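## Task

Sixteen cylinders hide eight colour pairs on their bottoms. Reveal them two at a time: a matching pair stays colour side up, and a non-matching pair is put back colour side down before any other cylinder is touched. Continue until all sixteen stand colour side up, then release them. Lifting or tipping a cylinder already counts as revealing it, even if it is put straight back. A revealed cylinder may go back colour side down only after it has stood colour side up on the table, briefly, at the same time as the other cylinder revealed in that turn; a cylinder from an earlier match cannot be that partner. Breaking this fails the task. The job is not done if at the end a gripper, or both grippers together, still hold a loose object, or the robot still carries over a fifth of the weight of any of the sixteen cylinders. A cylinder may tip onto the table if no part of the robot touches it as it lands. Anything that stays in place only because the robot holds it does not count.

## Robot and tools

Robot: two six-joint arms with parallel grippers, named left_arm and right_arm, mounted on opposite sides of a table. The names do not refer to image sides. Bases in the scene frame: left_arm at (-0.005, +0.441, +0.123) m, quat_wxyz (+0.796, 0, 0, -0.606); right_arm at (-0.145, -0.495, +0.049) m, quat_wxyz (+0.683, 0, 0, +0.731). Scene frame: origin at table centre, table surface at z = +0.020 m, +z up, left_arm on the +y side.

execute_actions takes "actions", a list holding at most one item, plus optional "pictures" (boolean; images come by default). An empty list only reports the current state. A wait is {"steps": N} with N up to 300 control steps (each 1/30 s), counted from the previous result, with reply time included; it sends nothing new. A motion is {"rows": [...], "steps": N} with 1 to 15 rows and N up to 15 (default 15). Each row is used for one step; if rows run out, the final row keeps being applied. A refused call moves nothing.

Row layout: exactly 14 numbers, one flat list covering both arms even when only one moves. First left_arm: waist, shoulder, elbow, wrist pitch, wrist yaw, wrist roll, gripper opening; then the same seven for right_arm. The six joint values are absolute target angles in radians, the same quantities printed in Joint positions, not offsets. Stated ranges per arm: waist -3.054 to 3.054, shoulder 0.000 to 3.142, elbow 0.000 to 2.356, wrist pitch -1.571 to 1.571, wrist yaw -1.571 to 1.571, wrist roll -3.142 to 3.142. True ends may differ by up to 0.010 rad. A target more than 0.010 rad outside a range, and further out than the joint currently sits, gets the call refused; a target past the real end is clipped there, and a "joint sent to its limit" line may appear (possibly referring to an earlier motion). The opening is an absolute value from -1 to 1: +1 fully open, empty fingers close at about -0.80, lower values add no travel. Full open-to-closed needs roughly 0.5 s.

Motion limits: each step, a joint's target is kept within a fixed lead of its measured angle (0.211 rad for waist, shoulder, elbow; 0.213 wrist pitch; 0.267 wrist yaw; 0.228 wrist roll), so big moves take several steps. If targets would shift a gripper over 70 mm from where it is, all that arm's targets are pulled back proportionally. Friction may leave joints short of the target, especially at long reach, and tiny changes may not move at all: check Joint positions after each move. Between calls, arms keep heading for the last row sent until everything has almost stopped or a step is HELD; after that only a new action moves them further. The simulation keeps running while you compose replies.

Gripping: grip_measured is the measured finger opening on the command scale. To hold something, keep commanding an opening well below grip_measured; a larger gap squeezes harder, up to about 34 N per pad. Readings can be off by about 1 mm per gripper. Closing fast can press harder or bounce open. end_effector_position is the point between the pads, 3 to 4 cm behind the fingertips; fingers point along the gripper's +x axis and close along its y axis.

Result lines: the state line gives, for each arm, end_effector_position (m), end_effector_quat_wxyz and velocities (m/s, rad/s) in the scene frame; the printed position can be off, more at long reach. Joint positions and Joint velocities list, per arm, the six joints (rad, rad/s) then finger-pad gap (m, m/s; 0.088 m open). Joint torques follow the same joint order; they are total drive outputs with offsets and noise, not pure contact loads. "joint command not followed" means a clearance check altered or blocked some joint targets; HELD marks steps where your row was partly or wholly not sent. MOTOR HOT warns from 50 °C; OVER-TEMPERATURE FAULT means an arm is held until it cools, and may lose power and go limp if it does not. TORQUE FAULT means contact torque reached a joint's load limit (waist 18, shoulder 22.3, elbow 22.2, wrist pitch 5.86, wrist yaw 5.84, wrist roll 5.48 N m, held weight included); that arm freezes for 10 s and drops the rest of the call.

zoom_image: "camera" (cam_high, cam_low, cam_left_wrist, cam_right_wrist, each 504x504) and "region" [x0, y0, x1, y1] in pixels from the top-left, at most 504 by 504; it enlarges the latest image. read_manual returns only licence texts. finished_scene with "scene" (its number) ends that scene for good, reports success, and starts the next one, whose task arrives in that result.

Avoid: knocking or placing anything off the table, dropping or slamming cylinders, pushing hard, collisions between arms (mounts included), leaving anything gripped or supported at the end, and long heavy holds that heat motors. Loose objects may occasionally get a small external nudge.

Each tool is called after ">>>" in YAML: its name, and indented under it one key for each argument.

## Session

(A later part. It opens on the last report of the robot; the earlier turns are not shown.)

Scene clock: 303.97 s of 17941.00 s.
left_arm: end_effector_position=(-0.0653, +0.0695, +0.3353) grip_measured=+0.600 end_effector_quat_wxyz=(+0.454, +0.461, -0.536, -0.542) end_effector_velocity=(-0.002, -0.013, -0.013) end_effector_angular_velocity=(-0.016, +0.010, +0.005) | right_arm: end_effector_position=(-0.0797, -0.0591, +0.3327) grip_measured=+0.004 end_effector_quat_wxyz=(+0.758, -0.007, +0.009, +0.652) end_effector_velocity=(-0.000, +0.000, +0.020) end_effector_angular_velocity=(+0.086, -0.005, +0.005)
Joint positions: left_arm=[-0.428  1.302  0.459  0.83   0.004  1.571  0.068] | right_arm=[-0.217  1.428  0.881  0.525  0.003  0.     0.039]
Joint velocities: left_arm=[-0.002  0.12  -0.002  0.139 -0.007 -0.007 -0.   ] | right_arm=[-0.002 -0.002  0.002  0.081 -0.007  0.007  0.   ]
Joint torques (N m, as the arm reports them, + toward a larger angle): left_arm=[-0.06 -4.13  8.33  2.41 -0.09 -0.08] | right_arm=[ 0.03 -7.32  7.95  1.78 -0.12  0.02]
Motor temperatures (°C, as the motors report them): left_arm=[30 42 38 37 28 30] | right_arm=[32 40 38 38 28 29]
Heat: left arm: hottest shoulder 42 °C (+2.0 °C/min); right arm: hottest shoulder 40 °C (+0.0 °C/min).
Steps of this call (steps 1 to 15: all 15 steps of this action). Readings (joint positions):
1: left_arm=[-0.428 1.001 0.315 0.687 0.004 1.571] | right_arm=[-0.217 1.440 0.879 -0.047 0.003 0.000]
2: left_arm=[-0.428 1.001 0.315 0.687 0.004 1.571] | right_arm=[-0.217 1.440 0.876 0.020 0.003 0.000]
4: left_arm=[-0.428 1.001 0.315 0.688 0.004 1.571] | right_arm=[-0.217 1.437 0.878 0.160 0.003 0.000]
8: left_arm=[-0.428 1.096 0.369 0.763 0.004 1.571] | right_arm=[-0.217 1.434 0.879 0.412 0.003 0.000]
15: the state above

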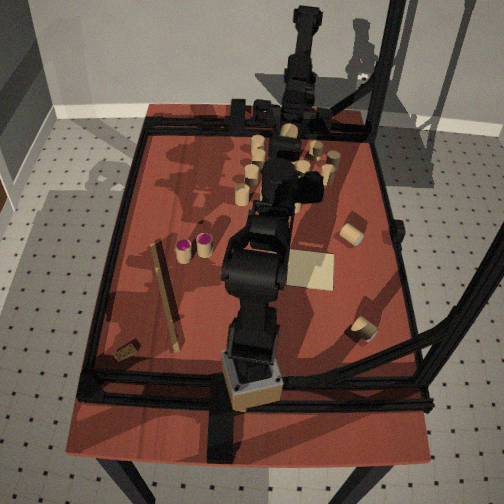

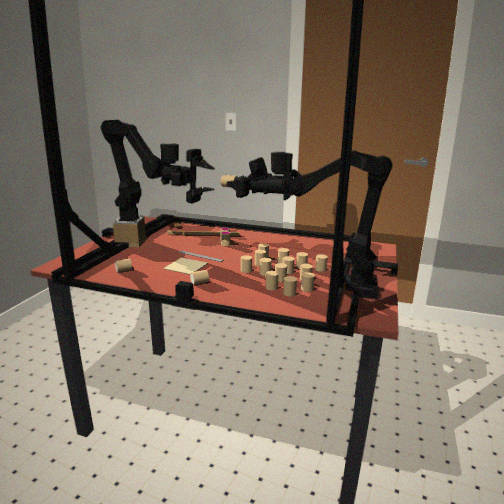

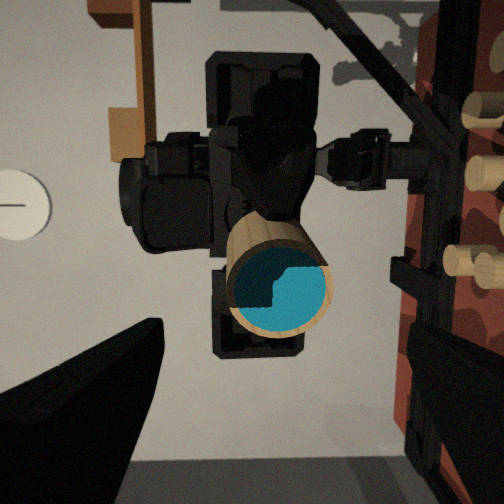

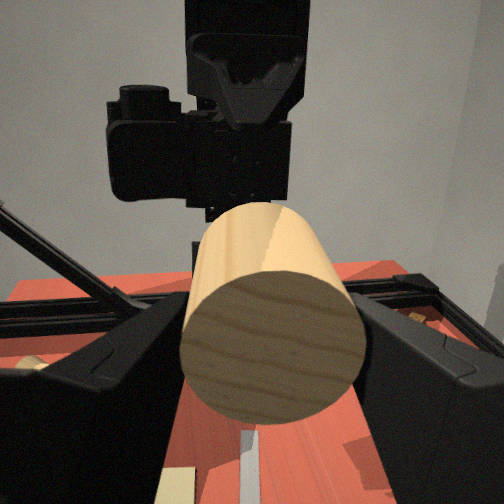

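>>> execute_actions:
  actions:
    - {"rows":[[-0.428,1.4,0.545,0.86,0,1.571,0.6,-0.216,1.422,0.885,0.537,0,0,-0.3],[-0.428,1.4,0.545,0.86,0,1.571,0.6,-0.216,1.422,0.885,0.537,0,0,-0.3],[-0.428,1.4,0.545,0.86,0,1.571,0.6,-0.216,1.422,0.885,0.537,0,0,-0.3],[-0.428,1.49,0.62,0.876,0,1.571,0.6,-0.216,1.422,0.885,0.537,0,0,-0.3],[-0.428,1.49,0.62,0.876,0,1.571,0.6,-0.216,1.422,0.885,0.537,0,0,-0.3],[-0.428,1.49,0.62,0.876,0,1.571,0.6,-0.216,1.422,0.885,0.537,0,0,-0.3],[-0.428,1.585,0.698,0.892,0,1.571,0.6,-0.216,1.422,0.885,0.537,0,0,-0.3],[-0.428,1.585,0.698,0.892,0,1.571,0.6,-0.216,1.422,0.885,0.537,0,0,-0.3],[-0.428,1.585,0.698,0.892,0,1.571,0.6,-0.216,1.422,0.885,0.537,0,0,-0.3],[-0.428,1.585,0.698,0.892,0,1.571,0.6,-0.216,1.422,0.885,0.537,0,0,-0.3],[-0.428,1.585,0.698,0.892,0,1.571,0.6,-0.216,1.422,0.885,0.537,0,0,-0.3],[-0.428,1.585,0.698,0.892,0,1.571,0.1,-0.216,1.422,0.885,0.537,0,0,-0.3]],"steps":15}
  pictures: false

>>> execute_actions:
  actions:
    - {"rows":[[-0.428,1.585,0.698,0.892,0,1.571,0,-0.216,1.422,0.885,0.537,0,0,-0.3],[-0.428,1.585,0.698,0.892,0,1.571,-0.3,-0.216,1.422,0.885,0.537,0,0,-0.3],[-0.428,1.585,0.698,0.892,0,1.571,-0.3,-0.216,1.422,0.885,0.537,0,0,-0.3],[-0.428,1.585,0.698,0.892,0,1.571,-0.3,-0.216,1.422,0.885,0.537,0,0,-0.3],[-0.428,1.585,0.698,0.892,0,1.571,-0.3,-0.216,1.422,0.885,0.537,0,0,-0.3],[-0.428,1.585,0.698,0.892,0,1.571,-0.3,-0.216,1.422,0.885,0.537,0,0,0.5],[-0.428,1.585,0.698,0.892,0,1.571,-0.3,-0.216,1.422,0.885,0.537,0,0,0.5],[-0.428,1.585,0.698,0.892,0,1.571,-0.3,-0.216,1.422,0.885,0.537,0,0,0.5],[-0.428,1.585,0.698,0.892,0,1.571,-0.3,-0.216,1.422,0.885,0.537,0,0,0.5],[-0.428,1.585,0.698,0.892,0,1.571,-0.3,-0.216,1.422,0.885,0.537,0,0,0.5],[-0.428,1.47,0.6,0.872,0,1.571,-0.3,-0.216,1.422,0.885,0.537,0,0,0.5],[-0.428,1.47,0.6,0.872,0,1.571,-0.3,-0.216,1.422,0.885,0.537,0,0,0.5],[-0.428,1.47,0.6,0.872,0,1.571,-0.3,-0.216,1.422,0.885,0.537,0,0,0.5],[-0.428,1.31,0.47,0.84,0,1.571,-0.3,-0.216,1.422,0.885,0.537,0,0,0.5]],"steps":15}
  pictures: false

>>> execute_actions:
  actions:
    - {"rows":[[-0.428,1.31,0.47,0.84,0,1.571,-0.3,-0.216,1.422,0.885,0.537,0,0,0.5],[-0.428,1.31,0.47,0.84,0,1.571,-0.3,-0.216,1.422,0.885,0.537,0,0,0.5],[-0.11,1.31,0.743,-1.0,0,1.571,-0.3,0.2,1.42,0.99,-1.14,0,0,0.45]],"steps":15}
  pictures: false

>>> execute_actions:
  actions:
    - {"rows":[[-0.11,1.31,0.743,-1.0,0,1.571,-0.3,0.2,1.42,0.99,-1.14,0,0,0.45],[-0.11,1.31,0.743,-1.0,0,1.571,-0.3,0.2,1.42,0.99,-1.14,0,0,0.45],[-0.11,2.135,1.568,-1.0,0,1.571,-0.3,0.2,1.66,1.232,-1.142,0,0,0.45]],"steps":15}
  pictures: false

>>> execute_actions:
  actions:
    - {"rows":[[-0.11,2.135,1.568,-1.0,0,1.571,-0.3,0.2,1.66,1.232,-1.142,0,0,0.45]],"steps":6}

Scene clock: 317.33 s of 17941.00 s.
left_arm: end_effector_position=(-0.0754, +0.0056, +0.3372) grip_measured=+0.185 end_effector_quat_wxyz=(+0.457, +0.459, -0.538, -0.540) end_effector_velocity=(-0.001, -0.006, +0.014) end_effector_angular_velocity=(-0.037, -0.001, +0.005) | right_arm: end_effector_position=(-0.0798, -0.0592, +0.3352) grip_measured=+0.003 end_effector_quat_wxyz=(+0.758, -0.004, +0.004, +0.652) end_effector_velocity=(-0.000, -0.001, -0.004) end_effector_angular_velocity=(-0.015, -0.020, +0.005)
Joint positions: left_arm=[-0.428  1.578  0.686  0.889  0.004  1.571  0.048] | right_arm=[-0.217  1.427  0.881  0.534  0.002 -0.     0.039]
Joint velocities: left_arm=[-0.002  0.007  0.037  0.007 -0.007  0.007 -0.094] | right_arm=[-0.002 -0.002 -0.007 -0.007 -0.007 -0.022  0.   ]
Joint torques (N m, as the arm reports them, + toward a larger angle): left_arm=[-0.01 -5.09  8.09  2.21 -0.08 -0.1 ] | right_arm=[-0.01 -7.23  7.97  1.6  -0.09  0.03]
Motor temperatures (°C, as the motors report them): left_arm=[30 41 39 39 28 30] | right_arm=[32 40 38 40 28 29]
Heat: left arm: hottest shoulder 41 °C (+0.0 °C/min); right arm: hottest shoulder 40 °C (-1.0 °C/min).
Steps of this call (steps 1 to 15: the robot went on to your last target; steps 16 to 386: nothing new was sent; steps 387 to 401: all 15 steps of this action). Readings (joint positions):
387: left_arm=[-0.428 1.320 0.474 0.842 0.004 1.571] | right_arm=[-0.217 1.427 0.881 0.534 0.002 -0.000]
388: left_arm=[-0.428 1.344 0.494 0.849 0.004 1.571] | right_arm=[-0.217 1.427 0.881 0.534 0.002 -0.000]
390: left_arm=[-0.428 1.392 0.535 0.857 0.004 1.571] | right_arm=[-0.217 1.427 0.881 0.534 0.002 -0.000]
394: left_arm=[-0.428 1.511 0.636 0.881 0.004 1.571] | right_arm=[-0.217 1.427 0.881 0.534 0.002 -0.000]
401: the state above

Scene clock: 317.83 s of 17941.00 s.
left_arm: end_effector_position=(-0.0697, +0.0416, +0.3368) grip_measured=+0.029 end_effector_quat_wxyz=(+0.454, +0.461, -0.536, -0.542) end_effector_velocity=(+0.061, +0.380, -0.003) end_effector_angular_velocity=(-0.021, +0.010, +0.015) | right_arm: end_effector_position=(-0.0798, -0.0592, +0.3354) grip_measured=+0.486 end_effector_quat_wxyz=(+0.758, -0.004, +0.004, +0.652) end_effector_velocity=(-0.000, -0.001, +0.003) end_effector_angular_velocity=(+0.006, +0.021, +0.005)
Joint positions: left_arm=[-0.428  1.426  0.557  0.855  0.004  1.571  0.04 ] | right_arm=[-0.217  1.427  0.881  0.535  0.002  0.     0.063]
Joint velocities: left_arm=[-0.007 -1.624 -1.36  -0.242 -0.022 -0.007 -0.   ] | right_arm=[-0.002 -0.007  0.002 -0.007 -0.007  0.022  0.007]
Joint torques (N m, as the arm reports them, + toward a larger angle): left_arm=[-0.03 -5.22  7.63  2.24 -0.08 -0.1 ] | right_arm=[ 0.02 -7.19  7.9   1.54 -0.08  0.02]
Motor temperatures (°C, as the motors report them): left_arm=[30 41 39 39 28 30] | right_arm=[32 40 38 40 28 29]
Heat: left arm: hottest shoulder 41 °C (+0.0 °C/min); right arm: hottest shoulder 40 °C (-1.0 °C/min).
Steps of this call (steps 1 to 15: all 15 steps of this action). Readings (joint positions):
1: left_arm=[-0.428 1.578 0.687 0.889 0.004 1.571] | right_arm=[-0.217 1.427 0.881 0.534 0.002 -0.000]
2: left_arm=[-0.428 1.578 0.688 0.890 0.004 1.571] | right_arm=[-0.217 1.427 0.881 0.534 0.002 -0.000]
4: left_arm=[-0.428 1.578 0.689 0.890 0.004 1.571] | right_arm=[-0.217 1.427 0.881 0.535 0.002 -0.000]
8: left_arm=[-0.428 1.579 0.689 0.890 0.004 1.571] | right_arm=[-0.217 1.427 0.881 0.535 0.002 0.000]
15: the state above

Scene clock: 318.33 s of 17941.00 s.
left_arm: end_effector_position=(+0.0553, +0.0641, +0.2938) grip_measured=+0.028 end_effector_quat_wxyz=(+0.407, +0.637, -0.309, -0.578) end_effector_velocity=(-0.037, +0.208, -0.387) end_effector_angular_velocity=(+1.988, +0.328, -0.010) | right_arm: end_effector_position=(-0.2525, -0.1109, +0.2256) grip_measured=+0.450 end_effector_quat_wxyz=(+0.570, -0.264, +0.202, +0.752) end_effector_velocity=(+0.087, -0.260, -0.336) end_effector_angular_velocity=(-1.910, -0.559, -0.046)
Joint positions: left_arm=[-0.111  1.311  0.738  0.067 -0.004  1.571  0.04 ] | right_arm=[ 0.202  1.427  0.982 -0.233 -0.004  0.     0.061]
Joint velocities: left_arm=[-0.007  0.012 -0.002 -2.     0.007 -0.007 -0.   ] | right_arm=[-0.022 -0.007  0.002 -2.     0.037 -0.007 -0.   ]
Joint torques (N m, as the arm reports them, + toward a larger angle): left_arm=[ 0.04 -4.79  8.02  1.98  0.18 -0.09] | right_arm=[-0.19 -7.2   8.41  1.17  0.04  0.01]
Motor temperatures (°C, as the motors report them): left_arm=[30 41 39 39 28 30] | right_arm=[32 40 38 40 28 29]
Heat: left arm: hottest shoulder 41 °C (+0.0 °C/min); right arm: hottest shoulder 40 °C (-1.0 °C/min).
Steps of this call (steps 1 to 15: all 15 steps of this action). Readings (joint positions):
1: left_arm=[-0.428 1.381 0.521 0.851 0.004 1.571] | right_arm=[-0.217 1.427 0.881 0.535 0.002 0.000]
2: left_arm=[-0.428 1.352 0.501 0.850 0.004 1.571] | right_arm=[-0.217 1.427 0.881 0.535 0.002 0.000]
4: left_arm=[-0.373 1.334 0.556 0.748 0.018 1.571] | right_arm=[-0.160 1.427 0.917 0.435 0.016 -0.000]
8: left_arm=[-0.179 1.321 0.700 0.532 0.001 1.571] | right_arm=[0.049 1.427 0.969 0.232 0.003 -0.000]
15: the state above

Scene clock: 318.83 s of 17941.00 s.
left_arm: end_effector_position=(+0.0594, +0.0379, +0.1603) grip_measured=+0.027 end_effector_quat_wxyz=(+0.093, +0.708, +0.019, -0.700) end_effector_velocity=(-0.016, +0.103, -0.228) end_effector_angular_velocity=(+1.518, +0.236, +0.006) | right_arm: end_effector_position=(-0.2243, -0.2106, +0.1493) grip_measured=+0.450 end_effector_quat_wxyz=(+0.435, -0.553, +0.422, +0.572) end_effector_velocity=(+0.018, -0.075, +0.006) end_effector_angular_velocity=(-0.361, -0.077, -0.009)
Joint positions: left_arm=[-0.111  2.07   1.501 -0.898 -0.004  1.571  0.04 ] | right_arm=[ 0.201  1.649  1.216 -1.105 -0.002  0.     0.061]
Joint velocities: left_arm=[-0.002  1.072  0.833 -1.297 -0.007 -0.007 -0.   ] | right_arm=[-0.002  0.007  0.042 -0.403 -0.022  0.007 -0.   ]
Joint torques (N m, as the arm reports them, + toward a larger angle): left_arm=[ 0.09 -9.57  6.67 -0.17  0.2  -0.04] | right_arm=[-0.11 -5.73  7.73  0.06  0.03  0.01]
Motor temperatures (°C, as the motors report them): left_arm=[30 41 39 39 28 30] | right_arm=[32 40 38 40 28 29]
Heat: left arm: hottest shoulder 41 °C (+0.0 °C/min); right arm: hottest shoulder 40 °C (-1.0 °C/min).
Steps of this call (steps 1 to 15: all 15 steps of this action). Readings (joint positions):
1: left_arm=[-0.111 1.311 0.738 0.001 -0.004 1.571] | right_arm=[0.201 1.427 0.982 -0.299 -0.003 0.000]
2: left_arm=[-0.111 1.311 0.738 -0.064 -0.004 1.571] | right_arm=[0.201 1.427 0.982 -0.365 -0.002 0.000]
4: left_arm=[-0.111 1.399 0.826 -0.215 -0.004 1.571] | right_arm=[0.201 1.508 1.070 -0.517 -0.002 0.000]
8: left_arm=[-0.111 1.661 1.090 -0.468 -0.004 1.571] | right_arm=[0.201 1.637 1.205 -0.760 -0.002 0.000]
15: the state above

Scene clock: 319.03 s of 17941.00 s.
left_arm: end_effector_position=(+0.0577, +0.0486, +0.1462) grip_measured=+0.027 end_effector_quat_wxyz=(+0.054, +0.706, +0.058, -0.704) end_effector_velocity=(+0.004, -0.021, +0.034) end_effector_angular_velocity=(-0.045, -0.015, +0.019) | right_arm: end_effector_position=(-0.2228, -0.2158, +0.1506) grip_measured=+0.450 end_effector_quat_wxyz=(+0.429, -0.560, +0.428, +0.565) end_effector_velocity=(+0.004, -0.010, +0.001) end_effector_angular_velocity=(-0.047, -0.005, +0.000)
Joint positions: left_arm=[-0.111  2.135  1.548 -0.991 -0.004  1.571  0.04 ] | right_arm=[ 0.201  1.649  1.222 -1.137 -0.002  0.     0.061]
Joint velocities: left_arm=[-0.002 -0.002  0.139 -0.095 -0.007 -0.022 -0.   ] | right_arm=[-0.007 -0.002  0.002 -0.051 -0.007 -0.007 -0.   ]
Joint torques (N m, as the arm reports them, + toward a larger angle): left_arm=[ 0.07 -8.64  7.21  0.29  0.21 -0.03] | right_arm=[-0.11 -5.76  7.19  0.03  0.04 -0.01]
Motor temperatures (°C, as the motors report them): left_arm=[30 41 39 39 28 30] | right_arm=[32 40 38 40 28 29]
Heat: left arm: hottest shoulder 41 °C (+0.0 °C/min); right arm: hottest shoulder 40 °C (-1.0 °C/min).
Steps of this call (steps 1 to 6: all 6 steps of this action). Readings (joint positions):
1: left_arm=[-0.111 2.098 1.520 -0.935 -0.004 1.571] | right_arm=[0.201 1.649 1.218 -1.117 -0.002 0.000]
2: left_arm=[-0.111 2.115 1.529 -0.961 -0.004 1.571] | right_arm=[0.201 1.649 1.219 -1.125 -0.002 0.000]
4: left_arm=[-0.111 2.133 1.539 -0.982 -0.004 1.571] | right_arm=[0.201 1.649 1.221 -1.133 -0.002 0.000]
6: the state above

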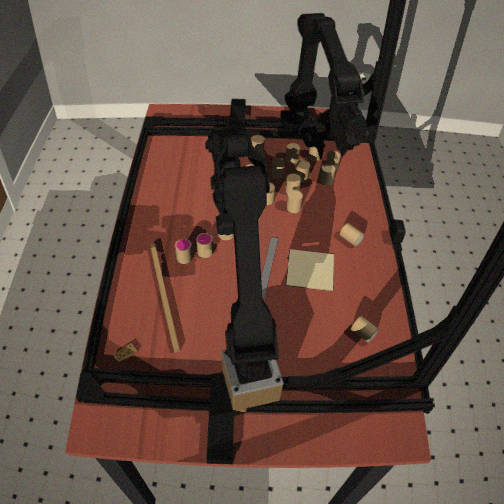

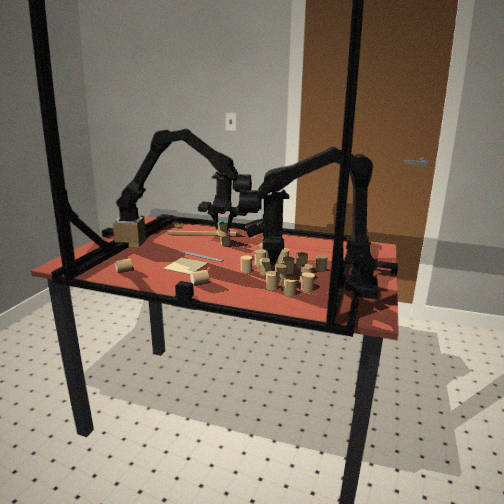

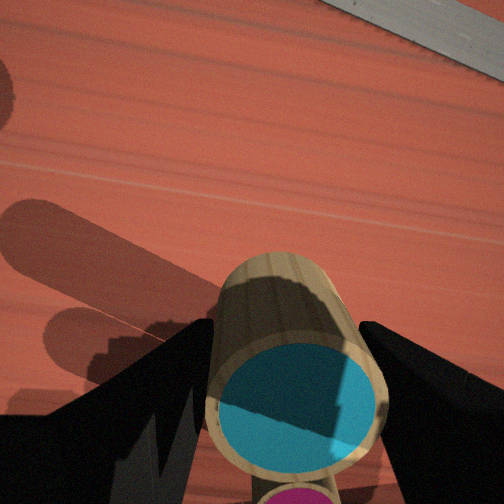

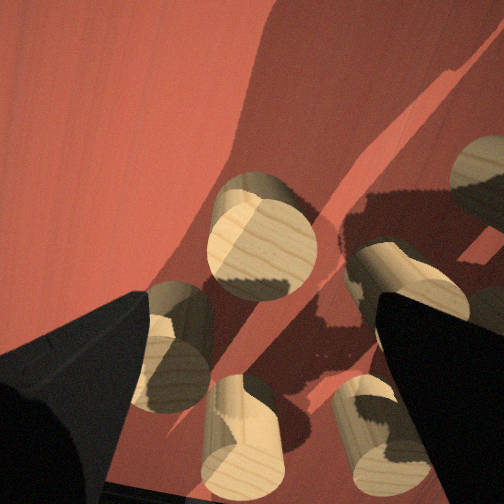

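>>> execute_actions:
  actions:
    - {"rows":[[-0.11,2.17,1.53,-0.93,0,1.571,-0.3,0.193,1.68,1.165,-1.055,0,-0.2,0.45],[-0.11,2.17,1.53,-0.93,0,1.571,-0.3,0.193,1.68,1.165,-1.055,0,-0.2,0.45],[-0.11,2.17,1.53,-0.93,0,1.571,-0.3,0.193,1.68,1.165,-1.055,0,-0.2,0.45],[-0.11,2.205,1.493,-0.86,0,1.571,-0.3,0.193,1.71,1.1,-0.965,0,-0.2,0.45],[-0.11,2.205,1.493,-0.86,0,1.571,-0.3,0.193,1.71,1.1,-0.965,0,-0.2,0.45],[-0.11,2.205,1.493,-0.86,0,1.571,-0.3,0.193,1.71,1.1,-0.965,0,-0.2,0.45],[-0.11,2.225,1.47,-0.815,0,1.571,-0.3,0.193,1.74,1.038,-0.873,0,-0.2,0.45],[-0.11,2.225,1.47,-0.815,0,1.571,-0.3,0.193,1.74,1.038,-0.873,0,-0.2,0.45],[-0.11,2.225,1.47,-0.815,0,1.571,-0.3,0.193,1.74,1.038,-0.873,0,-0.2,0.45],[-0.11,2.241,1.454,-0.786,0,1.571,-0.3,0.193,1.74,1.038,-0.873,0,-0.2,0.45],[-0.11,2.241,1.454,-0.786,0,1.571,-0.3,0.193,1.74,1.038,-0.873,0,-0.2,0.45],[-0.11,2.241,1.454,-0.786,0,1.571,-0.3,0.193,1.74,1.038,-0.873,0,-0.2,0.45],[-0.11,2.241,1.454,-0.786,0,1.571,-0.3,0.193,1.74,1.038,-0.873,0,-0.2,0.1]],"steps":15}
  pictures: false

>>> execute_actions:
  actions:
    - {"rows":[[-0.11,2.241,1.454,-0.786,0,1.571,0.5,0.193,1.74,1.038,-0.873,0,-0.2,0],[-0.11,2.241,1.454,-0.786,0,1.571,0.5,0.193,1.74,1.038,-0.873,0,-0.2,-0.3],[-0.11,2.241,1.454,-0.786,0,1.571,0.5,0.193,1.74,1.038,-0.873,0,-0.2,-0.3],[-0.11,2.241,1.454,-0.786,0,1.571,0.5,0.193,1.74,1.038,-0.873,0,-0.2,-0.3],[-0.11,2.241,1.454,-0.786,0,1.571,0.5,0.193,1.74,1.038,-0.873,0,-0.2,-0.3],[-0.11,2.241,1.454,-0.786,0,1.571,0.5,0.193,1.695,1.135,-1.01,0,-0.2,-0.3],[-0.11,2.19,1.51,-0.89,0,1.571,0.5,0.193,1.695,1.135,-1.01,0,-0.2,-0.3],[-0.11,2.19,1.51,-0.89,0,1.571,0.5,0.193,1.695,1.135,-1.01,0,-0.2,-0.3],[-0.11,2.19,1.51,-0.89,0,1.571,0.5,0.193,1.65,1.235,-1.15,0,-0.2,-0.3],[-0.11,2.135,1.568,-1.0,0,1.571,0.5,0.193,1.65,1.235,-1.15,0,-0.2,-0.3],[-0.11,2.135,1.568,-1.0,0,1.571,0.5,0.193,1.65,1.235,-1.15,0,-0.2,-0.3],[-0.11,2.135,1.568,-1.0,0,1.571,0.5,0.193,1.65,1.235,-1.15,0,-0.2,-0.3],[-0.11,2.135,1.568,-1.0,0,1.571,0.5,0.193,1.42,1.25,-0.8,0,0,-0.3],[-0.11,1.8,1.3,-0.6,0,1.571,0.6,0.193,1.42,1.25,-0.8,0,0,-0.3]],"steps":15}
  pictures: false

>>> execute_actions:
  actions:
    - {"rows":[[-0.11,1.8,1.3,-0.6,0,1.571,0.6,0.193,1.42,1.25,-0.5,0,0,-0.3],[-0.11,1.8,1.3,-0.6,0,1.571,0.6,0.193,1.42,1.25,-0.5,0,0,-0.3],[-0.11,1.8,1.3,-0.6,0,1.571,0.6,0.193,1.42,1.25,-0.5,0,0,-0.3],[-0.11,1.0,0.31,0.69,0,1.571,0.6,0.193,1.42,1.25,-0.5,0,0,-0.3],[-0.11,1.0,0.31,0.69,0,1.571,0.6,0.193,1.42,1.2,-0.2,0,0,-0.3],[-0.11,1.0,0.31,0.69,0,1.571,0.6,0.193,1.42,1.2,-0.2,0,0,-0.3],[-0.11,1.0,0.31,0.69,0,1.571,0.6,0.193,1.42,1.2,-0.2,0,0,-0.3],[-0.11,1.0,0.31,0.69,0,1.571,0.6,0.193,1.42,1.2,-0.2,0,0,-0.3],[-0.428,1.0,0.31,0.69,0,1.571,0.6,-0.216,1.422,0.885,0.537,0,0,-0.3]],"steps":15}
  pictures: false

>>> execute_actions:
  actions:
    - {"rows":[[-0.428,1.0,0.31,0.69,0,1.571,0.6,-0.216,1.422,0.885,0.537,0,0,-0.3],[-0.428,1.0,0.31,0.69,0,1.571,0.6,-0.216,1.422,0.885,0.537,0,0,-0.3],[-0.428,1.0,0.31,0.69,0,1.571,0.6,-0.216,1.422,0.885,0.537,0,0,-0.3],[-0.428,1.0,0.31,0.69,0,1.571,0.6,-0.216,1.422,0.885,0.537,0,0,-0.3],[-0.428,1.0,0.31,0.69,0,1.571,0.6,-0.216,1.422,0.885,0.537,0,0,-0.3],[-0.428,1.0,0.31,0.69,0,1.571,0.6,-0.216,1.422,0.885,0.537,0,0,-0.3],[-0.428,1.0,0.31,0.69,0,1.571,0.6,-0.216,1.422,0.885,0.537,0,0,-0.3],[-0.428,1.0,0.31,0.69,0,1.571,0.6,-0.216,1.422,0.885,0.537,0,0,-0.3],[-0.428,1.31,0.47,0.84,0,1.571,0.6,-0.216,1.422,0.885,0.537,0,0,-0.3]],"steps":15}

Scene clock: 337.87 s of 17941.00 s.
left_arm: end_effector_position=(+0.0582, +0.0465, +0.0867) grip_measured=+0.019 end_effector_quat_wxyz=(+0.055, +0.706, +0.057, -0.704) end_effector_velocity=(+0.004, -0.025, -0.001) end_effector_angular_velocity=(-0.119, -0.012, -0.005) | right_arm: end_effector_position=(-0.2214, -0.2153, +0.0841) grip_measured=+0.211 end_effector_quat_wxyz=(+0.372, -0.600, +0.374, +0.601) end_effector_velocity=(-0.006, +0.011, -0.001) end_effector_angular_velocity=(+0.053, +0.037, +0.005)
Joint positions: left_arm=[-0.111  2.237  1.458 -0.795 -0.004  1.571  0.04 ] | right_arm=[ 0.196  1.736  1.042 -0.877 -0.002 -0.197  0.049]
Joint velocities: left_arm=[ 0.002 -0.002 -0.007  0.125  0.007  0.007  0.   ] | right_arm=[-0.002 -0.002 -0.007  0.066 -0.022 -0.007 -0.073]
Joint torques (N m, as the arm reports them, + toward a larger angle): left_arm=[ 0.08 -8.53  5.08  0.64  0.2  -0.01] | right_arm=[-0.22 -6.69  5.31  0.1   0.03 -0.1 ]
Motor temperatures (°C, as the motors report them): left_arm=[30 45 39 36 28 30] | right_arm=[32 39 38 38 28 29]
Heat: left arm: hottest shoulder 45 °C (+5.0 °C/min); right arm: hottest shoulder 39 °C (-1.0 °C/min).
Steps of this call (steps 1 to 30: the robot went on to your last target; steps 31 to 550: nothing new was sent; steps 551 to 565: all 15 steps of this action). Readings (joint positions):
551: left_arm=[-0.111 2.138 1.558 -0.989 -0.004 1.571] | right_arm=[0.200 1.652 1.217 -1.125 -0.002 -0.044]
552: left_arm=[-0.111 2.140 1.552 -0.966 -0.004 1.571] | right_arm=[0.199 1.653 1.206 -1.098 -0.002 -0.099]
554: left_arm=[-0.111 2.154 1.539 -0.930 -0.004 1.571] | right_arm=[0.197 1.665 1.179 -1.053 -0.002 -0.153]
558: left_arm=[-0.111 2.199 1.495 -0.851 -0.004 1.571] | right_arm=[0.196 1.704 1.093 -0.934 -0.002 -0.188]
565: the state above

Scene clock: 338.37 s of 17941.00 s.
left_arm: end_effector_position=(+0.0591, +0.0407, +0.1496) grip_measured=+0.546 end_effector_quat_wxyz=(+0.099, +0.708, +0.013, -0.699) end_effector_velocity=(-0.018, +0.124, +0.257) end_effector_angular_velocity=(-1.313, -0.215, +0.025) | right_arm: end_effector_position=(-0.2304, -0.1813, +0.1776) grip_measured=+0.003 end_effector_quat_wxyz=(+0.460, -0.504, +0.344, +0.645) end_effector_velocity=(-0.091, +0.335, +0.520) end_effector_angular_velocity=(+2.840, +0.993, -0.801)
Joint positions: left_arm=[-0.111  2.061  1.441 -0.829 -0.004  1.571  0.066] | right_arm=[ 0.196  1.566  1.215 -0.961 -0.001 -0.087  0.039]
Joint velocities: left_arm=[ 0.002 -1.775 -1.77   1.326 -0.007 -0.022  0.044] | right_arm=[-0.002 -1.233  0.178  1.59  -0.007  0.828 -0.   ]
Joint torques (N m, as the arm reports them, + toward a larger angle): left_arm=[  0.05 -10.42   4.79   0.38   0.21   0.  ] | right_arm=[-0.14 -9.64  8.4   0.51  0.    0.1 ]
Motor temperatures (°C, as the motors report them): left_arm=[30 46 39 36 28 30] | right_arm=[32 39 38 38 28 29]
Heat: left arm: hottest shoulder 46 °C (+6.1 °C/min); right arm: hottest shoulder 39 °C (-1.0 °C/min).
Steps of this call (steps 1 to 15: all 15 steps of this action). Readings (joint positions):
1: left_arm=[-0.111 2.237 1.458 -0.791 -0.004 1.571] | right_arm=[0.196 1.736 1.042 -0.876 -0.002 -0.197]
2: left_arm=[-0.111 2.237 1.458 -0.788 -0.004 1.571] | right_arm=[0.196 1.736 1.041 -0.876 -0.002 -0.197]
4: left_arm=[-0.111 2.237 1.458 -0.788 -0.004 1.571] | right_arm=[0.196 1.736 1.042 -0.876 -0.002 -0.197]
8: left_arm=[-0.111 2.231 1.476 -0.841 -0.004 1.571] | right_arm=[0.196 1.728 1.087 -0.968 -0.002 -0.197]
15: the state above

Scene clock: 338.87 s of 17941.00 s.
left_arm: end_effector_position=(-0.0557, +0.0864, +0.3068) grip_measured=+0.600 end_effector_quat_wxyz=(+0.335, +0.568, -0.419, -0.624) end_effector_velocity=(-0.176, +0.310, +0.221) end_effector_angular_velocity=(-2.013, +0.290, -0.607) | right_arm: end_effector_position=(-0.1365, -0.0811, +0.2476) grip_measured=+0.002 end_effector_quat_wxyz=(+0.688, -0.186, +0.188, +0.676) end_effector_velocity=(+0.672, +0.018, -0.193) end_effector_angular_velocity=(+0.681, -0.001, -1.637)
Joint positions: left_arm=[-0.408  1.175  0.653  0.08   0.006  1.571  0.068] | right_arm=[-0.091  1.42   0.962 -0.079 -0.005 -0.005  0.039]
Joint velocities: left_arm=[-0.603 -1.961 -1.883  1.956  0.007 -0.007 -0.   ] | right_arm=[-1.619  0.11  -1.209  2.     0.007  0.022 -0.   ]
Joint torques (N m, as the arm reports them, + toward a larger angle): left_arm=[ 2.39 -4.03  6.54  2.06 -0.14 -0.09] | right_arm=[-0.74 -7.12  8.42  1.95  0.09  0.12]
Motor temperatures (°C, as the motors report them): left_arm=[30 46 39 36 28 30] | right_arm=[32 39 38 38 28 29]
Heat: left arm: hottest shoulder 46 °C (+6.0 °C/min); right arm: hottest shoulder 39 °C (-1.0 °C/min).
Steps of this call (steps 1 to 15: all 15 steps of this action). Readings (joint positions):
1: left_arm=[-0.111 2.000 1.389 -0.784 -0.004 1.571] | right_arm=[0.196 1.526 1.221 -0.906 -0.001 -0.063]
2: left_arm=[-0.111 1.944 1.351 -0.730 -0.004 1.571] | right_arm=[0.196 1.490 1.228 -0.841 -0.001 -0.044]
4: left_arm=[-0.111 1.843 1.289 -0.602 -0.004 1.570] | right_arm=[0.196 1.444 1.243 -0.702 -0.002 -0.021]
8: left_arm=[-0.111 1.577 1.046 -0.340 -0.004 1.571] | right_arm=[0.196 1.420 1.228 -0.435 -0.002 -0.007]
15: the state above

Scene clock: 339.37 s of 17941.00 s.
left_arm: end_effector_position=(-0.0643, +0.0707, +0.3402) grip_measured=+0.600 end_effector_quat_wxyz=(+0.457, +0.460, -0.537, -0.540) end_effector_velocity=(-0.007, -0.047, -0.126) end_effector_angular_velocity=(+0.317, -0.042, +0.005) | right_arm: end_effector_position=(-0.0795, -0.0590, +0.3350) grip_measured=+0.002 end_effector_quat_wxyz=(+0.759, -0.006, +0.005, +0.651) end_effector_velocity=(+0.000, +0.000, +0.023) end_effector_angular_velocity=(+0.115, -0.010, +0.005)
Joint positions: left_arm=[-0.425  1.285  0.463  0.816  0.004  1.571  0.068] | right_arm=[-0.217  1.427  0.884  0.527  0.003 -0.002  0.039]
Joint velocities: left_arm=[-0.002  0.418  0.002  0.095 -0.007 -0.007 -0.   ] | right_arm=[-0.002  0.002 -0.007  0.125 -0.007  0.007 -0.   ]
Joint torques (N m, as the arm reports them, + toward a larger angle): left_arm=[-0.24 -4.48  7.78  2.61 -0.1  -0.09] | right_arm=[ 0.02 -7.12  7.69  1.64 -0.1   0.11]
Motor temperatures (°C, as the motors report them): left_arm=[30 45 39 36 28 30] | right_arm=[32 39 38 38 28 29]
Heat: left arm: hottest shoulder 45 °C (+5.0 °C/min); right arm: hottest shoulder 39 °C (-1.0 °C/min).
Steps of this call (steps 1 to 15: all 15 steps of this action). Readings (joint positions):
1: left_arm=[-0.421 1.115 0.592 0.147 0.006 1.571] | right_arm=[-0.141 1.424 0.930 -0.016 0.001 -0.004]
2: left_arm=[-0.424 1.068 0.532 0.219 0.005 1.571] | right_arm=[-0.179 1.428 0.907 0.045 0.006 -0.003]
4: left_arm=[-0.425 1.018 0.424 0.353 0.004 1.571] | right_arm=[-0.215 1.431 0.886 0.171 0.007 -0.002]
8: left_arm=[-0.425 1.014 0.318 0.583 0.004 1.571] | right_arm=[-0.217 1.430 0.884 0.429 0.003 -0.002]
15: the state above

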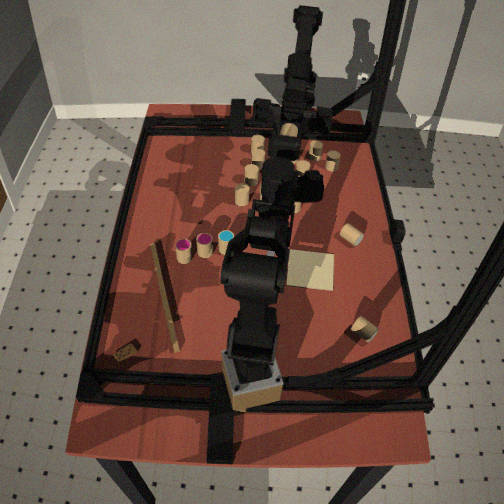

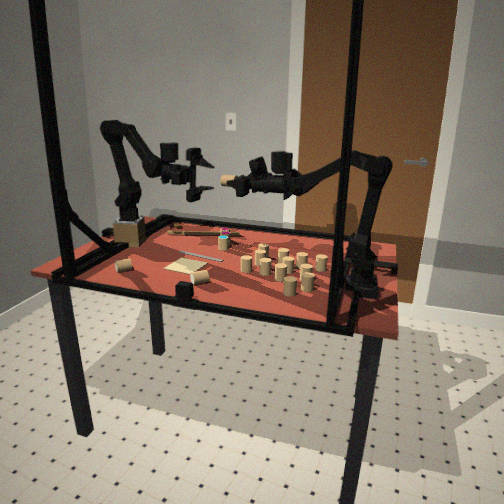

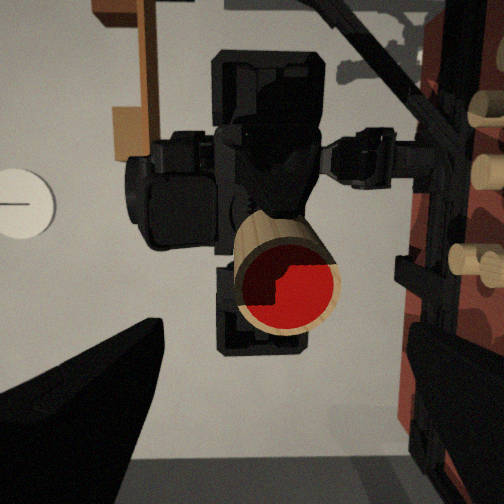

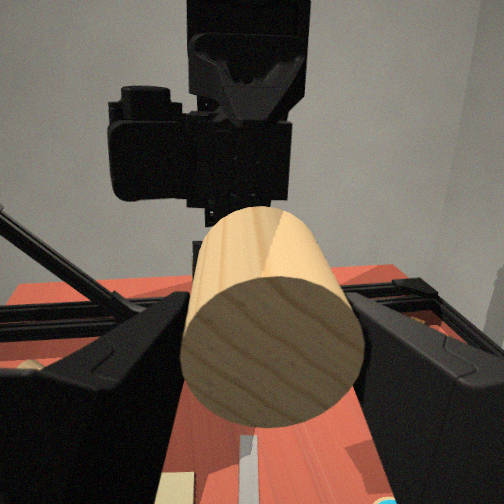

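>>> execute_actions:
  actions:
    - {"rows":[[-0.428,1.4,0.545,0.86,0,1.571,0.6,-0.216,1.422,0.885,0.537,0,0,-0.3],[-0.428,1.4,0.545,0.86,0,1.571,0.6,-0.216,1.422,0.885,0.537,0,0,-0.3],[-0.428,1.4,0.545,0.86,0,1.571,0.6,-0.216,1.422,0.885,0.537,0,0,-0.3],[-0.428,1.49,0.62,0.876,0,1.571,0.6,-0.216,1.422,0.885,0.537,0,0,-0.3],[-0.428,1.49,0.62,0.876,0,1.571,0.6,-0.216,1.422,0.885,0.537,0,0,-0.3],[-0.428,1.49,0.62,0.876,0,1.571,0.6,-0.216,1.422,0.885,0.537,0,0,-0.3],[-0.428,1.585,0.698,0.892,0,1.571,0.6,-0.216,1.422,0.885,0.537,0,0,-0.3],[-0.428,1.585,0.698,0.892,0,1.571,0.6,-0.216,1.422,0.885,0.537,0,0,-0.3],[-0.428,1.585,0.698,0.892,0,1.571,0.6,-0.216,1.422,0.885,0.537,0,0,-0.3],[-0.428,1.585,0.698,0.892,0,1.571,0.6,-0.216,1.422,0.885,0.537,0,0,-0.3],[-0.428,1.585,0.698,0.892,0,1.571,0.6,-0.216,1.422,0.885,0.537,0,0,-0.3],[-0.428,1.585,0.698,0.892,0,1.571,0.1,-0.216,1.422,0.885,0.537,0,0,-0.3]],"steps":15}
  pictures: false

>>> execute_actions:
  actions:
    - {"rows":[[-0.428,1.585,0.698,0.892,0,1.571,0,-0.216,1.422,0.885,0.537,0,0,-0.3],[-0.428,1.585,0.698,0.892,0,1.571,-0.3,-0.216,1.422,0.885,0.537,0,0,-0.3],[-0.428,1.585,0.698,0.892,0,1.571,-0.3,-0.216,1.422,0.885,0.537,0,0,-0.3],[-0.428,1.585,0.698,0.892,0,1.571,-0.3,-0.216,1.422,0.885,0.537,0,0,-0.3],[-0.428,1.585,0.698,0.892,0,1.571,-0.3,-0.216,1.422,0.885,0.537,0,0,-0.3],[-0.428,1.585,0.698,0.892,0,1.571,-0.3,-0.216,1.422,0.885,0.537,0,0,0.6],[-0.428,1.585,0.698,0.892,0,1.571,-0.3,-0.216,1.422,0.885,0.537,0,0,0.6],[-0.428,1.585,0.698,0.892,0,1.571,-0.3,-0.216,1.422,0.885,0.537,0,0,0.6],[-0.428,1.585,0.698,0.892,0,1.571,-0.3,-0.216,1.422,0.885,0.537,0,0,0.6],[-0.428,1.585,0.698,0.892,0,1.571,-0.3,-0.216,1.422,0.885,0.537,0,0,0.6],[-0.428,1.47,0.6,0.872,0,1.571,-0.3,-0.216,1.422,0.885,0.537,0,0,0.6],[-0.428,1.47,0.6,0.872,0,1.571,-0.3,-0.216,1.422,0.885,0.537,0,0,0.6],[-0.428,1.47,0.6,0.872,0,1.571,-0.3,-0.216,1.422,0.885,0.537,0,0,0.6],[-0.428,1.31,0.47,0.84,0,1.571,-0.3,-0.216,1.422,0.885,0.537,0,0,0.6]],"steps":15}
  pictures: false

>>> execute_actions:
  actions:
    - {"rows":[[-0.428,1.31,0.47,0.84,0,1.571,-0.3,-0.216,1.422,0.885,0.537,0,0,0.6],[-0.428,1.31,0.47,0.84,0,1.571,-0.3,-0.216,1.422,0.885,0.537,0,0,0.6],[-0.05,1.2,0.46,-0.83,0,1.571,-0.3,-0.216,1.422,0.885,0.537,0,0,0.6]],"steps":15}
  pictures: false

>>> execute_actions:
  actions:
    - {"rows":[[-0.05,1.491,0.75,-0.83,0,1.571,-0.3,-0.216,1.422,0.885,0.537,0,0,0.6]],"steps":15}
  pictures: false

>>> execute_actions:
  actions:
    - {"rows":[[-0.05,1.555,0.7,-0.72,0,1.571,-0.3,-0.216,1.422,0.885,0.537,0,0,0.6],[-0.05,1.555,0.7,-0.72,0,1.571,-0.3,-0.216,1.422,0.885,0.537,0,0,0.6],[-0.05,1.555,0.7,-0.72,0,1.571,-0.3,-0.216,1.422,0.885,0.537,0,0,0.6],[-0.05,1.62,0.652,-0.605,0,1.571,-0.3,-0.216,1.422,0.885,0.537,0,0,0.6],[-0.05,1.62,0.652,-0.605,0,1.571,-0.3,-0.216,1.422,0.885,0.537,0,0,0.6],[-0.05,1.62,0.652,-0.605,0,1.571,-0.3,-0.216,1.422,0.885,0.537,0,0,0.6],[-0.05,1.665,0.622,-0.53,0,1.571,-0.3,-0.216,1.422,0.885,0.537,0,0,0.6],[-0.05,1.665,0.622,-0.53,0,1.571,-0.3,-0.216,1.422,0.885,0.537,0,0,0.6],[-0.05,1.665,0.622,-0.53,0,1.571,-0.3,-0.216,1.422,0.885,0.537,0,0,0.6],[-0.05,1.685,0.608,-0.5,0,1.571,-0.3,-0.216,1.422,0.885,0.537,0,0,0.6]],"steps":15}
  pictures: false

>>> execute_actions:
  actions:
    - {"rows":[[-0.05,1.685,0.608,-0.5,0,1.571,0.45,-0.216,1.422,0.885,0.537,0,0,0.6]],"steps":10}

Scene clock: 357.17 s of 17941.00 s.
left_arm: end_effector_position=(-0.0748, +0.0055, +0.3372) grip_measured=+0.190 end_effector_quat_wxyz=(+0.458, +0.459, -0.538, -0.539) end_effector_velocity=(+0.005, -0.008, +0.019) end_effector_angular_velocity=(-0.054, +0.016, +0.039) | right_arm: end_effector_position=(-0.0798, -0.0591, +0.3368) grip_measured=+0.002 end_effector_quat_wxyz=(+0.758, -0.003, +0.003, +0.652) end_effector_velocity=(-0.002, -0.000, -0.005) end_effector_angular_velocity=(-0.025, -0.018, +0.020)
Joint positions: left_arm=[-0.426  1.578  0.686  0.889  0.004  1.571  0.048] | right_arm=[-0.217  1.427  0.884  0.534  0.002 -0.002  0.039]
Joint velocities: left_arm=[ 0.002  0.007  0.042  0.022 -0.037 -0.007 -0.098] | right_arm=[-0.002 -0.002 -0.002 -0.022 -0.022 -0.022  0.   ]
Joint torques (N m, as the arm reports them, + toward a larger angle): left_arm=[-0.21 -5.08  8.02  2.25 -0.1  -0.08] | right_arm=[ 0.03 -7.15  7.69  1.62 -0.07  0.08]
Motor temperatures (°C, as the motors report them): left_arm=[30 42 40 39 28 30] | right_arm=[32 39 39 40 28 29]
Heat: left arm: hottest shoulder 42 °C (+1.0 °C/min); right arm: hottest wrist pitch 40 °C (+0.0 °C/min).
Steps of this call (steps 1 to 30: the robot went on to your last target; steps 31 to 519: nothing new was sent; steps 520 to 534: all 15 steps of this action). Readings (joint positions):
520: left_arm=[-0.426 1.320 0.475 0.842 0.004 1.571] | right_arm=[-0.217 1.427 0.884 0.534 0.002 -0.002]
521: left_arm=[-0.426 1.343 0.494 0.849 0.004 1.571] | right_arm=[-0.217 1.427 0.884 0.534 0.002 -0.002]
523: left_arm=[-0.426 1.393 0.536 0.857 0.004 1.571] | right_arm=[-0.217 1.427 0.884 0.534 0.002 -0.002]
527: left_arm=[-0.426 1.512 0.636 0.881 0.004 1.571] | right_arm=[-0.217 1.427 0.884 0.534 0.002 -0.002]
534: the state above

Scene clock: 357.67 s of 17941.00 s.
left_arm: end_effector_position=(-0.0691, +0.0414, +0.3373) grip_measured=+0.027 end_effector_quat_wxyz=(+0.455, +0.462, -0.536, -0.541) end_effector_velocity=(+0.060, +0.377, -0.003) end_effector_angular_velocity=(-0.021, +0.011, +0.005) | right_arm: end_effector_position=(-0.0798, -0.0591, +0.3370) grip_measured=+0.587 end_effector_quat_wxyz=(+0.758, -0.003, +0.002, +0.652) end_effector_velocity=(-0.000, -0.000, +0.001) end_effector_angular_velocity=(-0.001, +0.008, +0.005)
Joint positions: left_arm=[-0.426  1.426  0.558  0.856  0.004  1.571  0.04 ] | right_arm=[-0.217  1.427  0.884  0.535  0.002 -0.002  0.068]
Joint velocities: left_arm=[-0.002 -1.609 -1.346 -0.242 -0.007 -0.007 -0.   ] | right_arm=[-0.002 -0.002  0.002 -0.007 -0.007  0.007  0.004]
Joint torques (N m, as the arm reports them, + toward a larger angle): left_arm=[-0.19 -5.08  7.59  2.23 -0.09 -0.09] | right_arm=[ 0.08 -7.12  7.72  1.58 -0.08  0.07]
Motor temperatures (°C, as the motors report them): left_arm=[30 42 40 39 28 30] | right_arm=[32 39 39 40 28 29]
Heat: left arm: hottest shoulder 42 °C (+1.0 °C/min); right arm: hottest wrist pitch 40 °C (+0.0 °C/min).
Steps of this call (steps 1 to 15: all 15 steps of this action). Readings (joint positions):
1: left_arm=[-0.426 1.578 0.687 0.889 0.004 1.571] | right_arm=[-0.217 1.427 0.884 0.534 0.002 -0.002]
2: left_arm=[-0.426 1.578 0.688 0.890 0.004 1.571] | right_arm=[-0.217 1.427 0.884 0.534 0.002 -0.002]
4: left_arm=[-0.426 1.578 0.689 0.890 0.004 1.571] | right_arm=[-0.217 1.427 0.884 0.535 0.002 -0.002]
8: left_arm=[-0.426 1.578 0.689 0.890 0.004 1.571] | right_arm=[-0.217 1.427 0.884 0.535 0.002 -0.002]
15: the state above

Scene clock: 358.17 s of 17941.00 s.
left_arm: end_effector_position=(+0.0617, +0.1356, +0.2086) grip_measured=+0.026 end_effector_quat_wxyz=(+0.361, +0.673, -0.222, -0.607) end_effector_velocity=(-0.058, +0.289, -0.336) end_effector_angular_velocity=(+1.994, +0.425, +0.013) | right_arm: end_effector_position=(-0.0798, -0.0591, +0.3370) grip_measured=+0.600 end_effector_quat_wxyz=(+0.758, -0.003, +0.002, +0.652) end_effector_velocity=(-0.000, -0.000, +0.001) end_effector_angular_velocity=(-0.001, +0.008, +0.005)
Joint positions: left_arm=[-0.055  1.21   0.465  0.03  -0.004  1.571  0.04 ] | right_arm=[-0.217  1.427  0.884  0.535  0.002 -0.002  0.068]
Joint velocities: left_arm=[ 0.012 -0.012 -0.007 -2.044 -0.007  0.007 -0.   ] | right_arm=[-0.002 -0.002  0.002 -0.007 -0.007  0.007 -0.   ]
Joint torques (N m, as the arm reports them, + toward a larger angle): left_arm=[ 0.24 -4.28  6.38  1.73  0.2  -0.11] | right_arm=[ 0.01 -7.17  7.65  1.56 -0.08  0.09]
Motor temperatures (°C, as the motors report them): left_arm=[30 42 40 39 28 30] | right_arm=[32 39 39 40 28 29]
Heat: left arm: hottest shoulder 42 °C (+1.0 °C/min); right arm: hottest wrist pitch 40 °C (+0.0 °C/min).
Steps of this call (steps 1 to 15: all 15 steps of this action). Readings (joint positions):
1: left_arm=[-0.426 1.381 0.522 0.852 0.004 1.571] | right_arm=[-0.217 1.427 0.884 0.535 0.002 -0.002]
2: left_arm=[-0.426 1.352 0.502 0.851 0.004 1.571] | right_arm=[-0.217 1.427 0.884 0.535 0.002 -0.002]
4: left_arm=[-0.354 1.285 0.489 0.737 0.019 1.571] | right_arm=[-0.217 1.427 0.884 0.535 0.002 -0.002]
8: left_arm=[-0.124 1.218 0.478 0.498 -0.002 1.571] | right_arm=[-0.217 1.427 0.884 0.535 0.002 -0.002]
15: the state above

Scene clock: 358.67 s of 17941.00 s.
left_arm: end_effector_position=(+0.0432, +0.2227, +0.1489) grip_measured=+0.025 end_effector_quat_wxyz=(+0.084, +0.705, +0.069, -0.701) end_effector_velocity=(-0.009, +0.052, +0.007) end_effector_angular_velocity=(+0.260, +0.035, -0.009) | right_arm: end_effector_position=(-0.0798, -0.0591, +0.3370) grip_measured=+0.600 end_effector_quat_wxyz=(+0.758, -0.003, +0.002, +0.652) end_effector_velocity=(-0.002, -0.000, -0.002) end_effector_angular_velocity=(-0.011, -0.020, +0.020)
Joint positions: left_arm=[-0.052  1.488  0.74  -0.801 -0.004  1.571  0.04 ] | right_arm=[-0.217  1.427  0.884  0.535  0.002 -0.002  0.068]
Joint velocities: left_arm=[-0.002 -0.002  0.037 -0.3   -0.022  0.007 -0.   ] | right_arm=[-0.002 -0.002 -0.002 -0.007 -0.022 -0.022 -0.   ]
Joint torques (N m, as the arm reports them, + toward a larger angle): left_arm=[ 0.21 -4.02  6.6   0.27  0.23 -0.05] | right_arm=[ 0.06 -7.08  7.69  1.55 -0.07  0.07]
Motor temperatures (°C, as the motors report them): left_arm=[30 42 40 39 28 30] | right_arm=[32 39 39 40 28 29]
Heat: left arm: hottest shoulder 42 °C (+0.0 °C/min); right arm: hottest wrist pitch 40 °C (+0.0 °C/min).
Steps of this call (steps 1 to 15: all 15 steps of this action). Readings (joint positions):
1: left_arm=[-0.054 1.245 0.498 -0.058 -0.004 1.571] | right_arm=[-0.217 1.427 0.884 0.535 0.002 -0.002]
2: left_arm=[-0.054 1.308 0.553 -0.123 -0.004 1.571] | right_arm=[-0.217 1.427 0.884 0.535 0.002 -0.002]
4: left_arm=[-0.053 1.423 0.665 -0.238 -0.004 1.571] | right_arm=[-0.217 1.427 0.884 0.535 0.002 -0.002]
8: left_arm=[-0.052 1.473 0.736 -0.496 -0.004 1.571] | right_arm=[-0.217 1.427 0.884 0.535 0.002 -0.002]
15: the state above

Scene clock: 359.17 s of 17941.00 s.
left_arm: end_effector_position=(+0.0422, +0.2273, +0.0856) grip_measured=+0.025 end_effector_quat_wxyz=(+0.075, +0.704, +0.078, -0.702) end_effector_velocity=(+0.001, -0.010, -0.006) end_effector_angular_velocity=(-0.052, -0.004, +0.005) | right_arm: end_effector_position=(-0.0798, -0.0591, +0.3370) grip_measured=+0.600 end_effector_quat_wxyz=(+0.758, -0.003, +0.002, +0.652) end_effector_velocity=(-0.000, -0.001, +0.002) end_effector_angular_velocity=(+0.008, +0.006, +0.005)
Joint positions: left_arm=[-0.052  1.679  0.613 -0.509 -0.004  1.571  0.04 ] | right_arm=[-0.217  1.427  0.884  0.535  0.002 -0.002  0.068]
Joint velocities: left_arm=[-0.002  0.017 -0.012  0.081  0.007 -0.007 -0.   ] | right_arm=[-0.002 -0.002 -0.002  0.007 -0.007  0.007 -0.   ]
Joint torques (N m, as the arm reports them, + toward a larger angle): left_arm=[ 0.23 -3.98  3.99  0.58  0.22 -0.04] | right_arm=[ 0.06 -7.13  7.68  1.56 -0.08  0.09]
Motor temperatures (°C, as the motors report them): left_arm=[30 42 40 39 28 30] | right_arm=[32 39 39 40 28 29]
Heat: left arm: hottest shoulder 42 °C (+0.0 °C/min); right arm: hottest wrist pitch 40 °C (+0.0 °C/min).
Steps of this call (steps 1 to 15: all 15 steps of this action). Readings (joint positions):
1: left_arm=[-0.052 1.497 0.735 -0.789 -0.004 1.571] | right_arm=[-0.217 1.427 0.884 0.535 0.002 -0.002]
2: left_arm=[-0.052 1.509 0.728 -0.757 -0.004 1.571] | right_arm=[-0.217 1.427 0.884 0.535 0.002 -0.002]
4: left_arm=[-0.052 1.547 0.708 -0.714 -0.004 1.571] | right_arm=[-0.217 1.427 0.884 0.535 0.002 -0.002]
8: left_arm=[-0.052 1.626 0.649 -0.588 -0.004 1.571] | right_arm=[-0.217 1.427 0.884 0.535 0.002 -0.002]
15: the state above

Scene clock: 359.50 s of 17941.00 s.
left_arm: end_effector_position=(+0.0425, +0.2261, +0.0854) grip_measured=+0.438 end_effector_quat_wxyz=(+0.077, +0.704, +0.076, -0.701) end_effector_velocity=(+0.000, +0.002, +0.000) end_effector_angular_velocity=(+0.009, -0.006, +0.020) | right_arm: end_effector_position=(-0.0798, -0.0591, +0.3370) grip_measured=+0.600 end_effector_quat_wxyz=(+0.758, -0.003, +0.002, +0.652) end_effector_velocity=(-0.002, -0.001, -0.007) end_effector_angular_velocity=(-0.028, -0.003, +0.020)
Joint positions: left_arm=[-0.052  1.679  0.612 -0.502 -0.004  1.571  0.06 ] | right_arm=[-0.217  1.427  0.884  0.535  0.002 -0.002  0.068]
Joint velocities: left_arm=[-0.002 -0.002 -0.002 -0.007 -0.007 -0.022  0.003] | right_arm=[-0.002 -0.002 -0.007 -0.022 -0.022 -0.007 -0.   ]
Joint torques (N m, as the arm reports them, + toward a larger angle): left_arm=[ 0.21 -3.89  3.89  0.57  0.21 -0.05] | right_arm=[ 0.03 -7.12  7.63  1.56 -0.08  0.08]
Motor temperatures (°C, as the motors report them): left_arm=[30 42 40 39 28 30] | right_arm=[32 39 39 40 28 29]
Heat: left arm: hottest shoulder 42 °C (+0.0 °C/min); right arm: hottest wrist pitch 40 °C (+0.0 °C/min).
Steps of this call (steps 1 to 10: all 10 steps of this action). Readings (joint positions):
1: left_arm=[-0.052 1.679 0.612 -0.506 -0.004 1.571] | right_arm=[-0.217 1.427 0.884 0.535 0.002 -0.002]
2: left_arm=[-0.052 1.679 0.612 -0.504 -0.004 1.571] | right_arm=[-0.217 1.427 0.884 0.535 0.002 -0.002]
4: left_arm=[-0.052 1.679 0.612 -0.503 -0.004 1.571] | right_arm=[-0.217 1.427 0.884 0.535 0.002 -0.002]
8: left_arm=[-0.052 1.679 0.612 -0.502 -0.004 1.571] | right_arm=[-0.217 1.427 0.884 0.535 0.002 -0.002]
10: the state above

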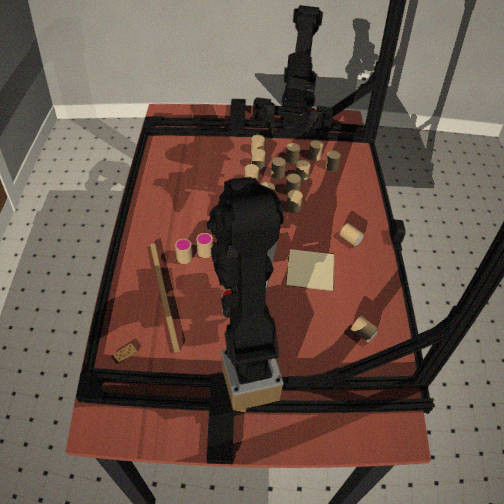

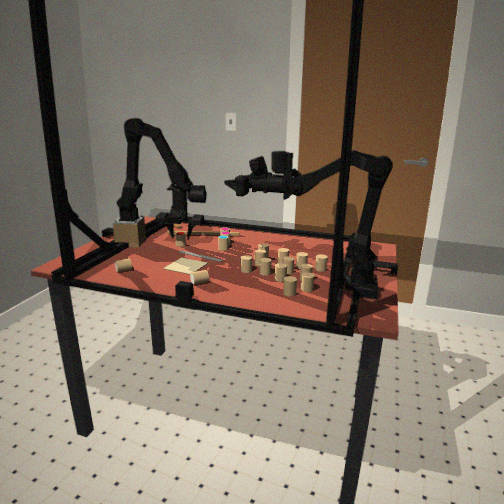

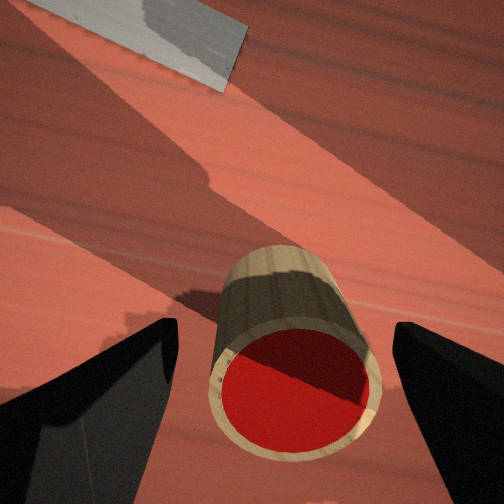

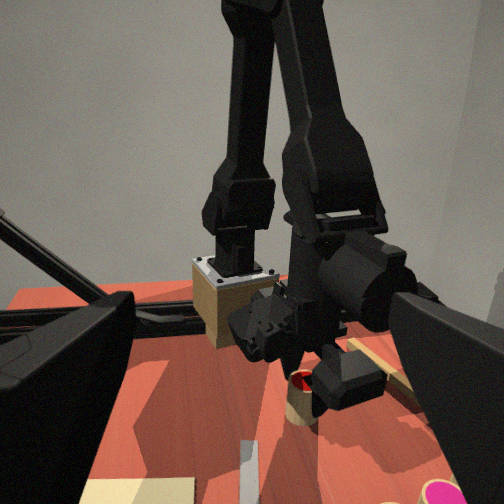

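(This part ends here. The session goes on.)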